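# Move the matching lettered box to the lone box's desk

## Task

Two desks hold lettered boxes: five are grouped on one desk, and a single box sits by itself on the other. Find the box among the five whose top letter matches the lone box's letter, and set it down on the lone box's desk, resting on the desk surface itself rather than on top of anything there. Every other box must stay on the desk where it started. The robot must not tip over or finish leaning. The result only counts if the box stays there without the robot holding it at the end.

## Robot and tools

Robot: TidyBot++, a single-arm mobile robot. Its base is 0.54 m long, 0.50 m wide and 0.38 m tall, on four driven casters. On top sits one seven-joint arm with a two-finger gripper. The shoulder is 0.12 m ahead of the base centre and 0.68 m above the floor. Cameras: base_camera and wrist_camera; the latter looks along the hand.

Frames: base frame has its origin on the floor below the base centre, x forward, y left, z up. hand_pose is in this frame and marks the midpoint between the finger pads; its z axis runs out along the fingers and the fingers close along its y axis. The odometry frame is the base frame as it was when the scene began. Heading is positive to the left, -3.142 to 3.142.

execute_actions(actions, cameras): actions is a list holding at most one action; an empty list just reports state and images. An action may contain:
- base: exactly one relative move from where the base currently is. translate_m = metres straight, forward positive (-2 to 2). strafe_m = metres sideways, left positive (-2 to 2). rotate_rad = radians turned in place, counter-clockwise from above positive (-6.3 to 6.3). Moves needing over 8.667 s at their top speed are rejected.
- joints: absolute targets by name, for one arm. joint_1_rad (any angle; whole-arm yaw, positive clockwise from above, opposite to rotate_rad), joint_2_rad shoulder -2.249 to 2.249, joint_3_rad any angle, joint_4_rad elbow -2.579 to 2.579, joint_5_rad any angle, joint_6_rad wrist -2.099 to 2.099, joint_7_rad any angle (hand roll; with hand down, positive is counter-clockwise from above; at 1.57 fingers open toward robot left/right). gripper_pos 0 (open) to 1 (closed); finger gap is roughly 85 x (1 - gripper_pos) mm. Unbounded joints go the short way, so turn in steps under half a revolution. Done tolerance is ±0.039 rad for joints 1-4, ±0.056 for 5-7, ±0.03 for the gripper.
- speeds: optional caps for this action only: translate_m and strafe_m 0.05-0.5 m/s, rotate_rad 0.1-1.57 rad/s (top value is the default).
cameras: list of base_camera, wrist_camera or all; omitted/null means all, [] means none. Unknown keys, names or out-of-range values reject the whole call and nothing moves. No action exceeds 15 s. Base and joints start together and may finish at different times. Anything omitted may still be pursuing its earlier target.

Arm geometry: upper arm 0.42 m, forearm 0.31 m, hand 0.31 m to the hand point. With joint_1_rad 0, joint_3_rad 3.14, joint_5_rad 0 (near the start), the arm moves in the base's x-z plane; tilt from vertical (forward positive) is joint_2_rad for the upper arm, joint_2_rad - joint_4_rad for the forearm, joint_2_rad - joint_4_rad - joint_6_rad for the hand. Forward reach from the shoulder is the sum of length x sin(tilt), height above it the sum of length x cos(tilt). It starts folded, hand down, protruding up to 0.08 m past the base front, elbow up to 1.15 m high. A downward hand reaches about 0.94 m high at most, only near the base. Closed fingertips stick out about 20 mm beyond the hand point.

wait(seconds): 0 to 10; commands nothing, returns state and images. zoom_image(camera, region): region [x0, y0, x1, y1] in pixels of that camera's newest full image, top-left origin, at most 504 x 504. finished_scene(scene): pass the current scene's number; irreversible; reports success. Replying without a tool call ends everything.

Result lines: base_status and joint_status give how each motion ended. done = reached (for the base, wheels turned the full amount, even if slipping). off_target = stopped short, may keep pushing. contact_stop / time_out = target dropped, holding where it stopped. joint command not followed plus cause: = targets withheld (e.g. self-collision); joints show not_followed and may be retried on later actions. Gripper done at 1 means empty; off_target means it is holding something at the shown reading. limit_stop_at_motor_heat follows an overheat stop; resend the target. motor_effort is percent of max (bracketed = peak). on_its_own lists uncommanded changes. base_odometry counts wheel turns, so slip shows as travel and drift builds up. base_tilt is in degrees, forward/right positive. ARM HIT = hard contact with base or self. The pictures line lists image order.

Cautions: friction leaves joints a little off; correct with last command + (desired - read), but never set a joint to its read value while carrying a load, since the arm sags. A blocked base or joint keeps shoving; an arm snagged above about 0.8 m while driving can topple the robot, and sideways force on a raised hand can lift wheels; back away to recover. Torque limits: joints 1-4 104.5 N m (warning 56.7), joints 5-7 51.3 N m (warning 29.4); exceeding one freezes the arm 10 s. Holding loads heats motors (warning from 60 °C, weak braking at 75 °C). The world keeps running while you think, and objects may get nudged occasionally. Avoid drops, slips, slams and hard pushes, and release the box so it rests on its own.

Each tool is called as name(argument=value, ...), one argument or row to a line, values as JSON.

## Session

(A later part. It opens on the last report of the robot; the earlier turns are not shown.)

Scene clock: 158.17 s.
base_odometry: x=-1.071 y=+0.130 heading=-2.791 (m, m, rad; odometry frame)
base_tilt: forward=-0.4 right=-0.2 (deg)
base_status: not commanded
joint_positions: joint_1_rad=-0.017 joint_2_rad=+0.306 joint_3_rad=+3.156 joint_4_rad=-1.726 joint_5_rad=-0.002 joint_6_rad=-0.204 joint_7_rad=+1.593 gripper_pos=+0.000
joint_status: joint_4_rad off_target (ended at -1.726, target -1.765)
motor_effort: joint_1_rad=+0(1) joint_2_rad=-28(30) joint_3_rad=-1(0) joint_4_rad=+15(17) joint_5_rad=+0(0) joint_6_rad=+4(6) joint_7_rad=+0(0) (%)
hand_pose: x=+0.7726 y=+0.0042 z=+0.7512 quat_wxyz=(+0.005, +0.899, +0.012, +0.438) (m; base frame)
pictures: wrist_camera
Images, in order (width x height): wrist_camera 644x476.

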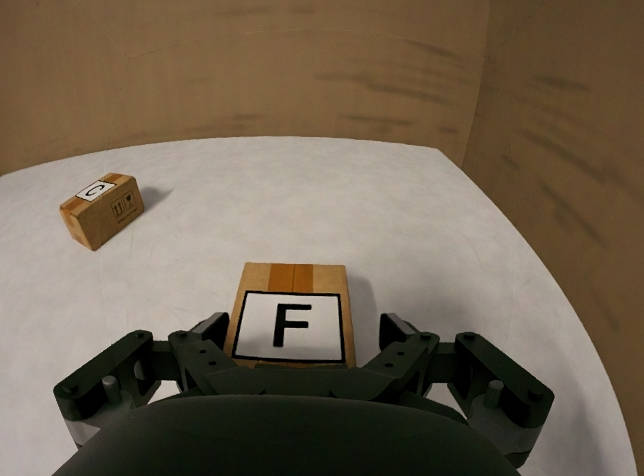

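Contact reached, the same depth as the earlier successful grasp. I'll relax the elbow and close.

execute_actions(
  actions=[
    {"joints":{"joint_4_rad":-1.715,"gripper_pos":1.0}},
  ],
  cameras=["wrist_camera"],
)

execute_actions(
  actions=[
    {"joints":{"joint_2_rad":0.05}},
  ],
  cameras=["wrist_camera"],
)

Scene clock: 161.73 s.
base_odometry: x=-1.071 y=+0.130 heading=-2.791 (m, m, rad; odometry frame)
base_tilt: forward=-0.4 right=-0.2 (deg)
base_status: not commanded
joint_positions: joint_1_rad=-0.017 joint_2_rad=+0.305 joint_3_rad=+3.156 joint_4_rad=-1.717 joint_5_rad=-0.002 joint_6_rad=-0.203 joint_7_rad=+1.593 gripper_pos=+0.345
joint_status: gripper_pos off_target (ended at +0.345, target +1.000); the others done
motor_effort: joint_1_rad=+0(1) joint_2_rad=-30(34) joint_3_rad=-1(1) joint_4_rad=+17(19) joint_5_rad=+0(0) joint_6_rad=+5(6) joint_7_rad=+0(0) (%)
hand_pose: x=+0.7754 y=+0.0042 z=+0.7563 quat_wxyz=(+0.006, +0.897, +0.012, +0.442) (m; base frame)
pictures: wrist_camera
Images, in order (width x height): wrist_camera 644x476.

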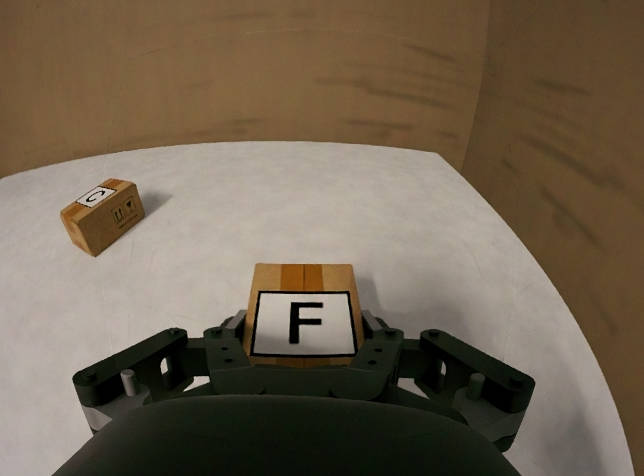

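Scene clock: 163.27 s.
base_odometry: x=-1.071 y=+0.130 heading=-2.791 (m, m, rad; odometry frame)
base_tilt: forward=-0.4 right=-0.2 (deg)
base_status: not commanded
joint_positions: joint_1_rad=-0.017 joint_2_rad=+0.051 joint_3_rad=+3.156 joint_4_rad=-1.717 joint_5_rad=-0.002 joint_6_rad=-0.203 joint_7_rad=+1.593 gripper_pos=+0.345
joint_status: all done
motor_effort: joint_1_rad=+1(0) joint_2_rad=-25(36) joint_3_rad=-1(1) joint_4_rad=+21(22) joint_5_rad=+0(1) joint_6_rad=+8(8) joint_7_rad=+0(0) (%)
hand_pose: x=+0.7357 y=+0.0035 z=+0.9187 quat_wxyz=(+0.005, +0.834, +0.010, +0.552) (m; base frame)
pictures: wrist_camera
Images, in order (width x height): wrist_camera 644x476.

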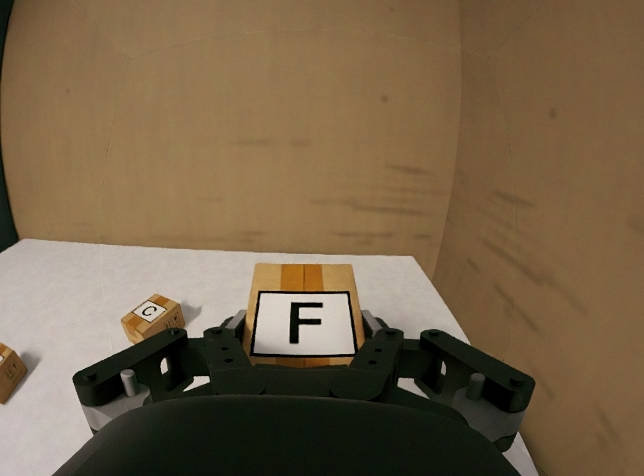

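execute_actions(
  actions=[
    {"base":{"translate_m":-0.4},"joints":{"joint_2_rad":-0.37,"joint_4_rad":-1.0,"joint_6_rad":-1.45},"speeds":{"translate_m":0.3}},
  ],
  cameras=[],
)

execute_actions(
  actions=[
    {"base":{"strafe_m":0.34}},
  ],
  cameras=[],
)

execute_actions(
  actions=[
    {"base":{"translate_m":-1.62}},
  ],
  cameras=[],
)

execute_actions(
  actions=[
    {"base":{"rotate_rad":-1.57}},
  ],
)

Scene clock: 170.77 s.
base_odometry: x=-0.695 y=+0.268 heading=-2.790 (m, m, rad; odometry frame)
base_tilt: forward=-0.4 right=-0.2 (deg)
base_status: done
joint_positions: joint_1_rad=-0.017 joint_2_rad=-0.377 joint_3_rad=+3.156 joint_4_rad=-1.017 joint_5_rad=-0.002 joint_6_rad=-1.436 joint_7_rad=+1.593 gripper_pos=+0.345
joint_status: all done
motor_effort: joint_1_rad=+0(1) joint_2_rad=-2(29) joint_3_rad=-1(2) joint_4_rad=+15(23) joint_5_rad=+0(0) joint_6_rad=+8(8) joint_7_rad=+0(0) (%)
hand_pose: x=+0.4246 y=+0.0006 z=+1.1744 quat_wxyz=(+0.002, +0.861, +0.011, +0.508) (m; base frame)
pictures: none
No camera images: the call's "cameras" was empty. Leave "cameras" out to get every camera's image.

Scene clock: 172.77 s.
base_odometry: x=-0.578 y=-0.052 heading=-2.790 (m, m, rad; odometry frame)
base_tilt: forward=-0.4 right=-0.2 (deg)
base_status: done
joint_positions: joint_1_rad=-0.017 joint_2_rad=-0.376 joint_3_rad=+3.155 joint_4_rad=-1.017 joint_5_rad=-0.002 joint_6_rad=-1.436 joint_7_rad=+1.593 gripper_pos=+0.345
joint_status: not commanded
motor_effort: joint_1_rad=+0(1) joint_2_rad=-2(4) joint_3_rad=+0(2) joint_4_rad=+15(15) joint_5_rad=-1(1) joint_6_rad=+8(8) joint_7_rad=+0(0) (%)
hand_pose: x=+0.4248 y=+0.0009 z=+1.1743 quat_wxyz=(+0.002, +0.861, +0.011, +0.508) (m; base frame)
pictures: none
No camera images: the call's "cameras" was empty. Leave "cameras" out to get every camera's image.

Scene clock: 177.37 s.
base_odometry: x=+0.943 y=+0.506 heading=-2.790 (m, m, rad; odometry frame)
base_tilt: forward=-0.4 right=-0.2 (deg)
base_status: done
joint_positions: joint_1_rad=-0.017 joint_2_rad=-0.370 joint_3_rad=+3.155 joint_4_rad=-1.017 joint_5_rad=-0.002 joint_6_rad=-1.436 joint_7_rad=+1.593 gripper_pos=+0.345
joint_status: not commanded
motor_effort: joint_1_rad=+0(0) joint_2_rad=-3(6) joint_3_rad=-1(0) joint_4_rad=+15(16) joint_5_rad=+0(1) joint_6_rad=+7(7) joint_7_rad=+0(0) (%)
hand_pose: x=+0.4279 y=+0.0009 z=+1.1723 quat_wxyz=(+0.002, +0.863, +0.011, +0.505) (m; base frame)
pictures: none
No camera images: the call's "cameras" was empty. Leave "cameras" out to get every camera's image.

Scene clock: 179.67 s.
base_odometry: x=+0.943 y=+0.506 heading=+1.923 (m, m, rad; odometry frame)
base_tilt: forward=-0.4 right=-0.2 (deg)
base_status: done
joint_positions: joint_1_rad=-0.017 joint_2_rad=-0.370 joint_3_rad=+3.155 joint_4_rad=-1.017 joint_5_rad=-0.002 joint_6_rad=-1.436 joint_7_rad=+1.593 gripper_pos=+0.345
joint_status: not commanded
motor_effort: joint_1_rad=+0(0) joint_2_rad=-2(5) joint_3_rad=-1(1) joint_4_rad=+15(16) joint_5_rad=+0(2) joint_6_rad=+7(7) joint_7_rad=-1(0) (%)
hand_pose: x=+0.4279 y=+0.0009 z=+1.1723 quat_wxyz=(+0.002, +0.863, +0.011, +0.505) (m; base frame)
pictures: base_camera, wrist_camera
Images, in order (width x height): base_camera 644x364, wrist_camera 644x476.

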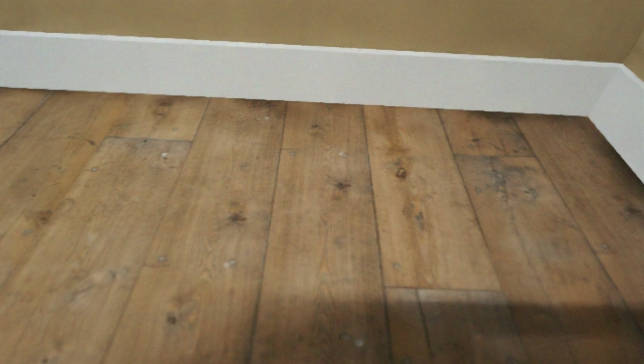

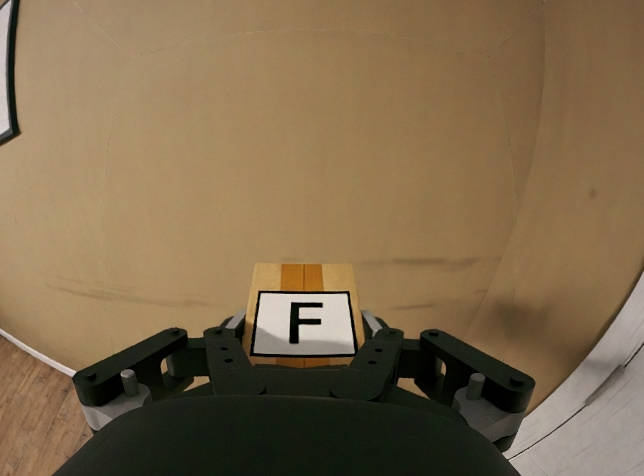

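Backing through the corridor in stages, checking against the earlier views.

execute_actions(
  actions=[
    {"base":{"translate_m":-0.8}},
  ],
)

Scene clock: 184.60 s.
base_odometry: x=+1.219 y=-0.245 heading=+1.923 (m, m, rad; odometry frame)
base_tilt: forward=-0.4 right=-0.2 (deg)
base_status: done
joint_positions: joint_1_rad=-0.017 joint_2_rad=-0.370 joint_3_rad=+3.155 joint_4_rad=-1.017 joint_5_rad=-0.002 joint_6_rad=-1.436 joint_7_rad=+1.593 gripper_pos=+0.345
joint_status: not commanded
motor_effort: joint_1_rad=+0(1) joint_2_rad=-3(7) joint_3_rad=-1(0) joint_4_rad=+15(16) joint_5_rad=-1(0) joint_6_rad=+8(8) joint_7_rad=+0(0) (%)
hand_pose: x=+0.4279 y=+0.0009 z=+1.1722 quat_wxyz=(+0.002, +0.863, +0.011, +0.505) (m; base frame)
pictures: base_camera, wrist_camera
Images, in order (width x height): base_camera 644x364, wrist_camera 644x476.

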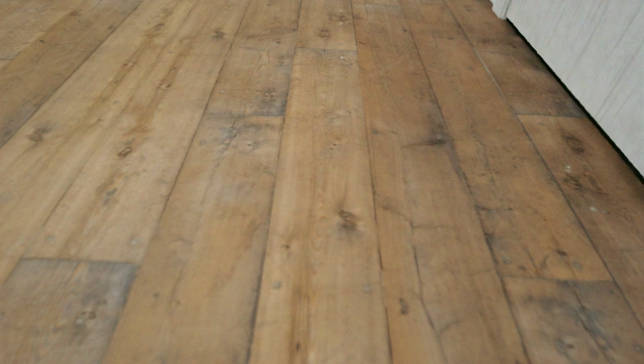

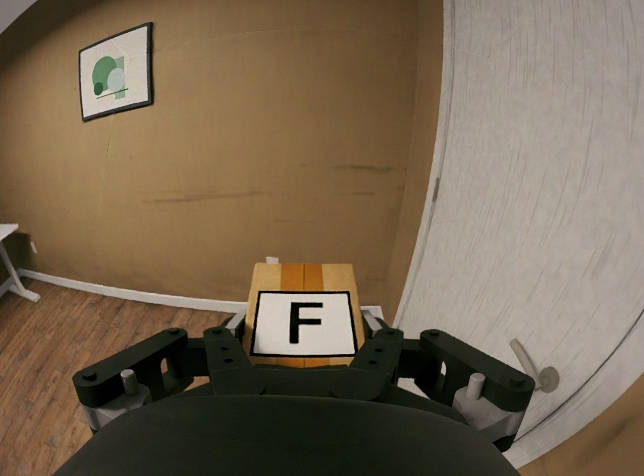

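execute_actions(
  actions=[
    {"base":{"translate_m":-0.6}},
  ],
  cameras=["base_camera"],
)

Scene clock: 189.93 s.
base_odometry: x=+1.425 y=-0.809 heading=+1.922 (m, m, rad; odometry frame)
base_tilt: forward=-0.4 right=-0.2 (deg)
base_status: done
joint_positions: joint_1_rad=-0.017 joint_2_rad=-0.369 joint_3_rad=+3.155 joint_4_rad=-1.017 joint_5_rad=-0.002 joint_6_rad=-1.436 joint_7_rad=+1.593 gripper_pos=+0.345
joint_status: not commanded
motor_effort: joint_1_rad=+0(0) joint_2_rad=-2(6) joint_3_rad=-1(0) joint_4_rad=+15(16) joint_5_rad=+0(0) joint_6_rad=+8(8) joint_7_rad=-1(0) (%)
hand_pose: x=+0.4283 y=+0.0009 z=+1.1720 quat_wxyz=(+0.002, +0.863, +0.011, +0.504) (m; base frame)
pictures: base_camera
Images, in order (width x height): base_camera 644x364.

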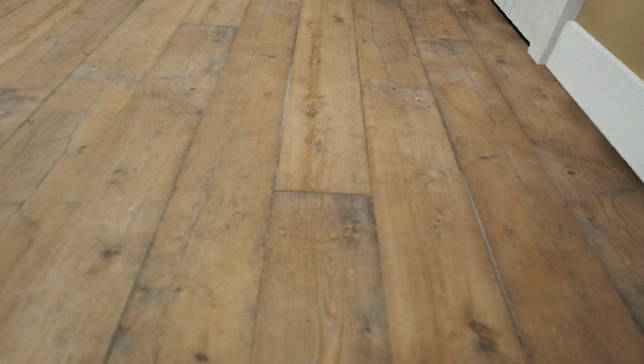

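execute_actions(
  actions=[
    {"base":{"translate_m":-1.05}},
  ],
  cameras=[],
)

execute_actions(
  actions=[
    {"base":{"rotate_rad":1.57}},
  ],
)

Scene clock: 198.13 s.
base_odometry: x=+1.786 y=-1.795 heading=+1.922 (m, m, rad; odometry frame)
base_tilt: forward=-0.4 right=-0.2 (deg)
base_status: done
joint_positions: joint_1_rad=-0.017 joint_2_rad=-0.370 joint_3_rad=+3.155 joint_4_rad=-1.017 joint_5_rad=-0.002 joint_6_rad=-1.436 joint_7_rad=+1.593 gripper_pos=+0.345
joint_status: not commanded
motor_effort: joint_1_rad=+0(0) joint_2_rad=-2(6) joint_3_rad=-1(0) joint_4_rad=+15(16) joint_5_rad=+0(1) joint_6_rad=+7(8) joint_7_rad=+0(1) (%)
hand_pose: x=+0.4280 y=+0.0009 z=+1.1721 quat_wxyz=(+0.002, +0.863, +0.011, +0.505) (m; base frame)
pictures: none
No camera images: the call's "cameras" was empty. Leave "cameras" out to get every camera's image.

Scene clock: 200.43 s.
base_odometry: x=+1.786 y=-1.795 heading=-2.792 (m, m, rad; odometry frame)
base_tilt: forward=-0.4 right=-0.2 (deg)
base_status: done
joint_positions: joint_1_rad=-0.017 joint_2_rad=-0.370 joint_3_rad=+3.155 joint_4_rad=-1.017 joint_5_rad=-0.002 joint_6_rad=-1.436 joint_7_rad=+1.593 gripper_pos=+0.345
joint_status: not commanded
motor_effort: joint_1_rad=+0(0) joint_2_rad=-2(4) joint_3_rad=-1(1) joint_4_rad=+15(16) joint_5_rad=-1(1) joint_6_rad=+7(8) joint_7_rad=+0(0) (%)
hand_pose: x=+0.4280 y=+0.0009 z=+1.1721 quat_wxyz=(+0.002, +0.863, +0.011, +0.505) (m; base frame)
pictures: base_camera, wrist_camera
Images, in order (width x height): base_camera 644x364, wrist_camera 644x476.

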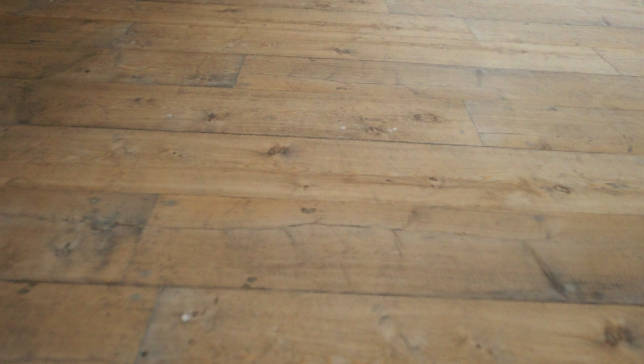

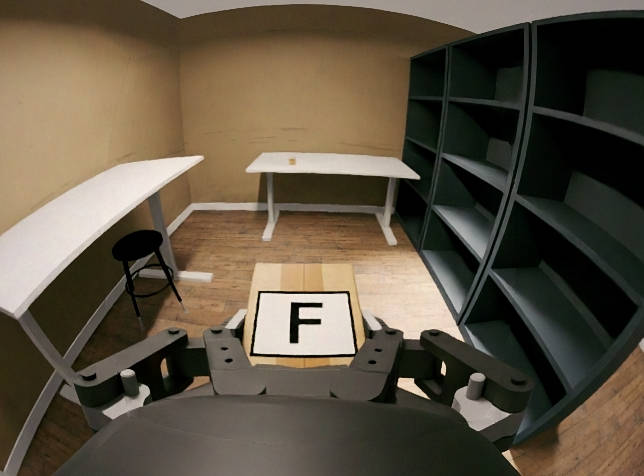

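execute_actions(
  actions=[
    {"base":{"translate_m":1.9}},
  ],
)

Scene clock: 208.43 s.
base_odometry: x=+0.001 y=-2.448 heading=-2.791 (m, m, rad; odometry frame)
base_tilt: forward=-0.4 right=-0.2 (deg)
base_status: done
joint_positions: joint_1_rad=-0.017 joint_2_rad=-0.364 joint_3_rad=+3.155 joint_4_rad=-1.017 joint_5_rad=-0.002 joint_6_rad=-1.436 joint_7_rad=+1.593 gripper_pos=+0.345
joint_status: not commanded
motor_effort: joint_1_rad=+0(0) joint_2_rad=-3(6) joint_3_rad=+0(0) joint_4_rad=+15(15) joint_5_rad=-1(1) joint_6_rad=+7(8) joint_7_rad=+0(0) (%)
hand_pose: x=+0.4309 y=+0.0010 z=+1.1702 quat_wxyz=(+0.002, +0.865, +0.011, +0.502) (m; base frame)
pictures: base_camera, wrist_camera
Images, in order (width x height): base_camera 644x364, wrist_camera 644x476.

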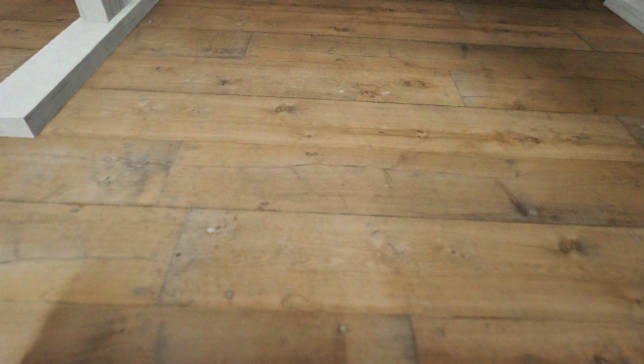

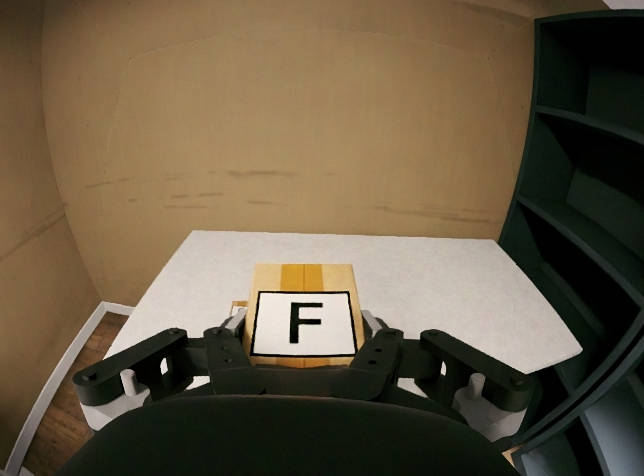

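execute_actions(
  actions=[
    {"base":{"translate_m":0.2},"joints":{"joint_1_rad":0.3},"speeds":{"translate_m":0.2}},
  ],
  cameras=[],
)

execute_actions(
  actions=[
    {"joints":{"joint_2_rad":0.06,"joint_4_rad":-1.675,"joint_6_rad":-0.475}},
  ],
)

Scene clock: 220.40 s.
base_odometry: x=-0.187 y=-2.517 heading=-2.791 (m, m, rad; odometry frame)
base_tilt: forward=-0.4 right=-0.2 (deg)
base_status: done
joint_positions: joint_1_rad=+0.288 joint_2_rad=-0.364 joint_3_rad=+3.155 joint_4_rad=-1.017 joint_5_rad=-0.002 joint_6_rad=-1.436 joint_7_rad=+1.593 gripper_pos=+0.345
joint_status: all done
motor_effort: joint_1_rad=+0(0) joint_2_rad=-3(6) joint_3_rad=+0(0) joint_4_rad=+15(16) joint_5_rad=+0(2) joint_6_rad=+7(8) joint_7_rad=+0(0) (%)
hand_pose: x=+0.4166 y=-0.0927 z=+1.1703 quat_wxyz=(+0.078, +0.856, -0.121, +0.496) (m; base frame)
pictures: none
No camera images: the call's "cameras" was empty. Leave "cameras" out to get every camera's image.

Scene clock: 222.37 s.
base_odometry: x=-0.187 y=-2.517 heading=-2.791 (m, m, rad; odometry frame)
base_tilt: forward=-0.4 right=-0.2 (deg)
base_status: not commanded
joint_positions: joint_1_rad=+0.288 joint_2_rad=+0.065 joint_3_rad=+3.155 joint_4_rad=-1.663 joint_5_rad=-0.002 joint_6_rad=-0.503 joint_7_rad=+1.593 gripper_pos=+0.345
joint_status: all done
motor_effort: joint_1_rad=+0(0) joint_2_rad=-25(28) joint_3_rad=-1(0) joint_4_rad=+21(23) joint_5_rad=+0(0) joint_6_rad=+7(7) joint_7_rad=+0(0) (%)
hand_pose: x=+0.6770 y=-0.1717 z=+0.8616 quat_wxyz=(+0.071, +0.889, -0.125, +0.434) (m; base frame)
pictures: base_camera, wrist_camera
Images, in order (width x height): base_camera 644x364, wrist_camera 644x476.

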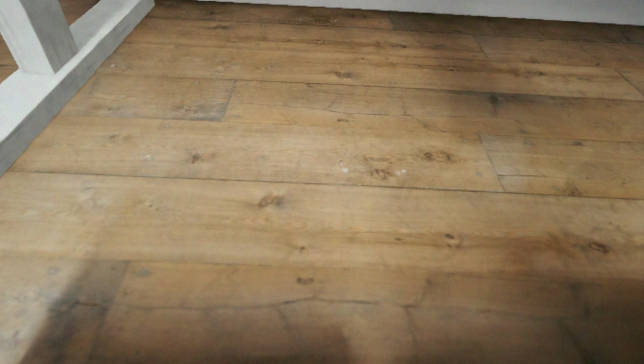

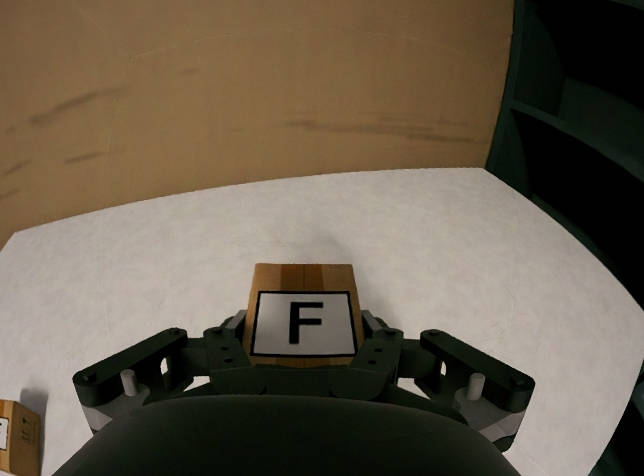

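execute_actions(
  actions=[
    {"joints":{"joint_2_rad":0.105,"joint_4_rad":-1.84,"joint_6_rad":-0.27}},
  ],
  cameras=["wrist_camera"],
)

Scene clock: 227.00 s.
base_odometry: x=-0.187 y=-2.517 heading=-2.791 (m, m, rad; odometry frame)
base_tilt: forward=-0.4 right=-0.2 (deg)
base_status: not commanded
joint_positions: joint_1_rad=+0.288 joint_2_rad=+0.105 joint_3_rad=+3.155 joint_4_rad=-1.830 joint_5_rad=-0.002 joint_6_rad=-0.300 joint_7_rad=+1.593 gripper_pos=+0.345
joint_status: all done
motor_effort: joint_1_rad=+0(0) joint_2_rad=-26(28) joint_3_rad=-1(1) joint_4_rad=+20(21) joint_5_rad=-1(0) joint_6_rad=+7(7) joint_7_rad=+0(1) (%)
hand_pose: x=+0.6762 y=-0.1715 z=+0.7960 quat_wxyz=(+0.071, +0.890, -0.125, +0.432) (m; base frame)
pictures: wrist_camera
Images, in order (width x height): wrist_camera 644x476.

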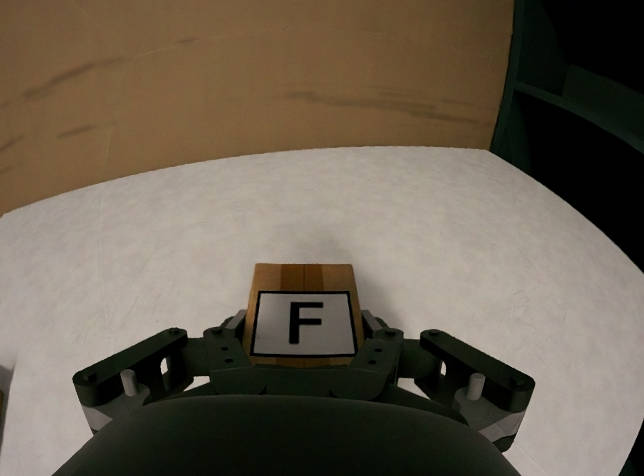

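execute_actions(
  actions=[
    {"joints":{"joint_2_rad":0.133,"joint_4_rad":-1.905,"joint_6_rad":-0.18}},
  ],
  cameras=["wrist_camera"],
)

Scene clock: 231.50 s.
base_odometry: x=-0.187 y=-2.517 heading=-2.791 (m, m, rad; odometry frame)
base_tilt: forward=-0.4 right=-0.2 (deg)
base_status: not commanded
joint_positions: joint_1_rad=+0.288 joint_2_rad=+0.129 joint_3_rad=+3.155 joint_4_rad=-1.892 joint_5_rad=-0.002 joint_6_rad=-0.209 joint_7_rad=+1.593 gripper_pos=+0.345
joint_status: all done
motor_effort: joint_1_rad=+0(0) joint_2_rad=-26(27) joint_3_rad=-1(1) joint_4_rad=+20(21) joint_5_rad=+0(1) joint_6_rad=+7(8) joint_7_rad=+0(0) (%)
hand_pose: x=+0.6765 y=-0.1717 z=+0.7712 quat_wxyz=(+0.071, +0.889, -0.125, +0.434) (m; base frame)
pictures: wrist_camera
Images, in order (width x height): wrist_camera 644x476.

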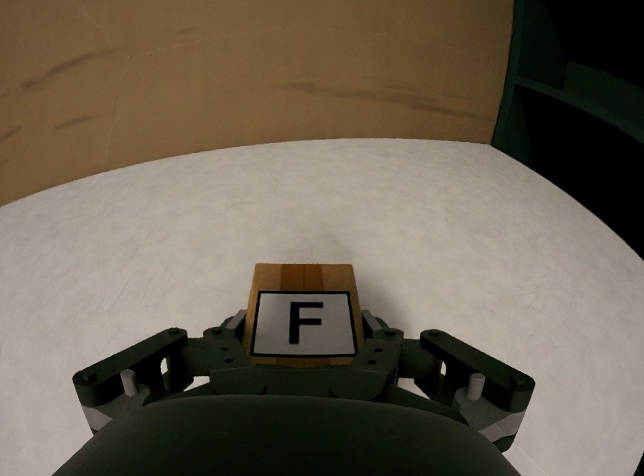

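No contact yet; lowering another 1.5 cm.

execute_actions(
  actions=[
    {"joints":{"joint_2_rad":0.15,"joint_4_rad":-1.94,"joint_6_rad":-0.13}},
  ],
  cameras=["wrist_camera"],
)

Scene clock: 234.63 s.
base_odometry: x=-0.187 y=-2.517 heading=-2.791 (m, m, rad; odometry frame)
base_tilt: forward=-0.4 right=-0.2 (deg)
base_status: not commanded
joint_positions: joint_1_rad=+0.288 joint_2_rad=+0.144 joint_3_rad=+3.155 joint_4_rad=-1.926 joint_5_rad=-0.002 joint_6_rad=-0.158 joint_7_rad=+1.593 gripper_pos=+0.345
joint_status: all done
motor_effort: joint_1_rad=+0(1) joint_2_rad=-27(27) joint_3_rad=-1(1) joint_4_rad=+19(19) joint_5_rad=+0(0) joint_6_rad=+6(7) joint_7_rad=-1(0) (%)
hand_pose: x=+0.6763 y=-0.1716 z=+0.7578 quat_wxyz=(+0.072, +0.889, -0.125, +0.436) (m; base frame)
pictures: wrist_camera
Images, in order (width x height): wrist_camera 644x476.

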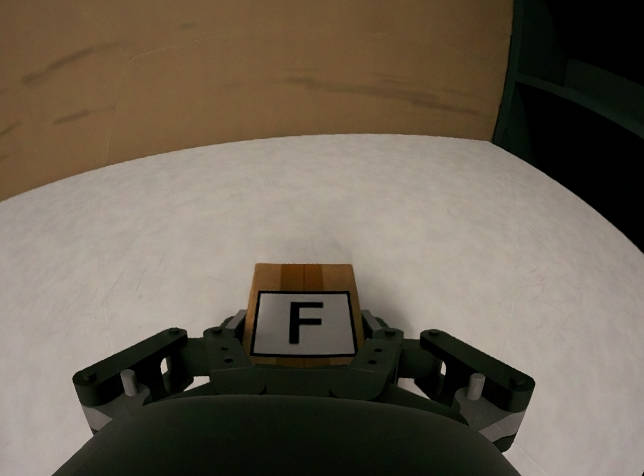

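execute_actions(
  actions=[
    {"joints":{"joint_2_rad":0.165,"joint_4_rad":-1.972,"joint_6_rad":-0.085}},
  ],
  cameras=["wrist_camera"],
)

Scene clock: 236.67 s.
base_odometry: x=-0.187 y=-2.517 heading=-2.791 (m, m, rad; odometry frame)
base_tilt: forward=-0.4 right=-0.2 (deg)
base_status: not commanded
joint_positions: joint_1_rad=+0.288 joint_2_rad=+0.147 joint_3_rad=+3.155 joint_4_rad=-1.949 joint_5_rad=-0.002 joint_6_rad=-0.107 joint_7_rad=+1.593 gripper_pos=+0.345
joint_status: all done
motor_effort: joint_1_rad=+0(0) joint_2_rad=-24(27) joint_3_rad=-1(1) joint_4_rad=+17(19) joint_5_rad=+1(1) joint_6_rad=+6(7) joint_7_rad=+0(0) (%)
hand_pose: x=+0.6780 y=-0.1722 z=+0.7567 quat_wxyz=(+0.073, +0.883, -0.124, +0.446) (m; base frame)
pictures: wrist_camera
Images, in order (width x height): wrist_camera 644x476.

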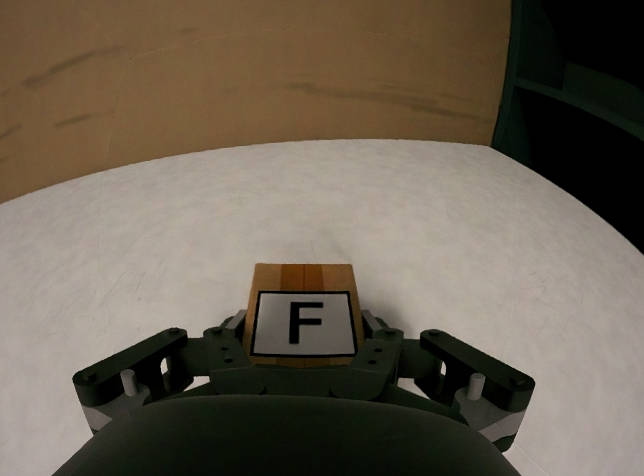

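The box has touched down. Releasing and withdrawing.

execute_actions(
  actions=[
    {"joints":{"joint_2_rad":0.145,"joint_4_rad":-1.945,"joint_6_rad":-0.12,"gripper_pos":0.0}},
  ],
  cameras=["wrist_camera"],
)

execute_actions(
  actions=[
    {"joints":{"joint_2_rad":-0.1,"joint_4_rad":-1.85,"joint_6_rad":-0.5}},
  ],
  cameras=["wrist_camera"],
)

Scene clock: 240.70 s.
base_odometry: x=-0.187 y=-2.517 heading=-2.791 (m, m, rad; odometry frame)
base_tilt: forward=-0.4 right=-0.2 (deg)
base_status: not commanded
joint_positions: joint_1_rad=+0.288 joint_2_rad=+0.146 joint_3_rad=+3.155 joint_4_rad=-1.948 joint_5_rad=-0.002 joint_6_rad=-0.107 joint_7_rad=+1.593 gripper_pos=+0.000
joint_status: all done
motor_effort: joint_1_rad=+0(0) joint_2_rad=-25(26) joint_3_rad=-1(1) joint_4_rad=+18(19) joint_5_rad=+0(0) joint_6_rad=+7(7) joint_7_rad=-1(0) (%)
hand_pose: x=+0.6781 y=-0.1722 z=+0.7572 quat_wxyz=(+0.073, +0.883, -0.124, +0.447) (m; base frame)
pictures: wrist_camera
Images, in order (width x height): wrist_camera 644x476.

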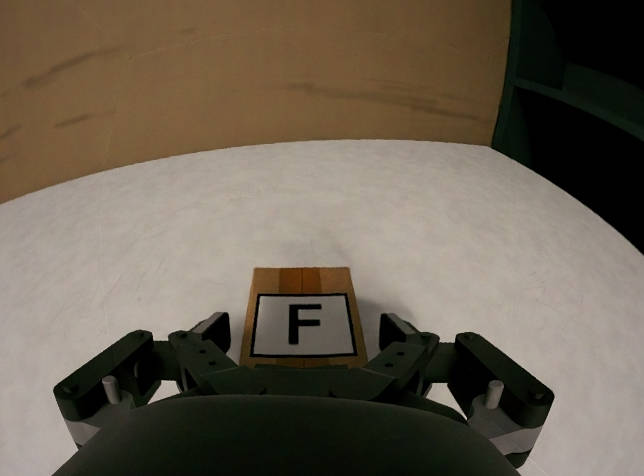

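Scene clock: 242.00 s.
base_odometry: x=-0.187 y=-2.517 heading=-2.791 (m, m, rad; odometry frame)
base_tilt: forward=-0.4 right=-0.2 (deg)
base_status: not commanded
joint_positions: joint_1_rad=+0.288 joint_2_rad=-0.103 joint_3_rad=+3.155 joint_4_rad=-1.868 joint_5_rad=-0.002 joint_6_rad=-0.476 joint_7_rad=+1.593 gripper_pos=+0.000
joint_status: all done
motor_effort: joint_1_rad=+0(0) joint_2_rad=-17(26) joint_3_rad=-1(1) joint_4_rad=+20(20) joint_5_rad=+0(1) joint_6_rad=+6(6) joint_7_rad=+0(1) (%)
hand_pose: x=+0.6056 y=-0.1499 z=+0.8459 quat_wxyz=(+0.069, +0.892, -0.126, +0.429) (m; base frame)
pictures: wrist_camera
Images, in order (width x height): wrist_camera 644x476.

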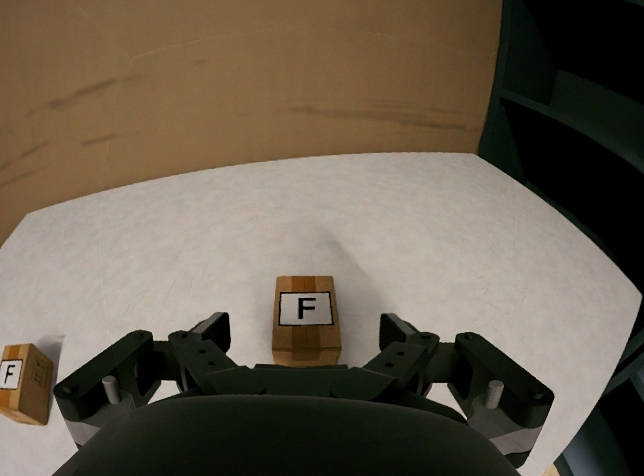

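finished_scene(
  scene=2,
)

The scene is finished: the task was done.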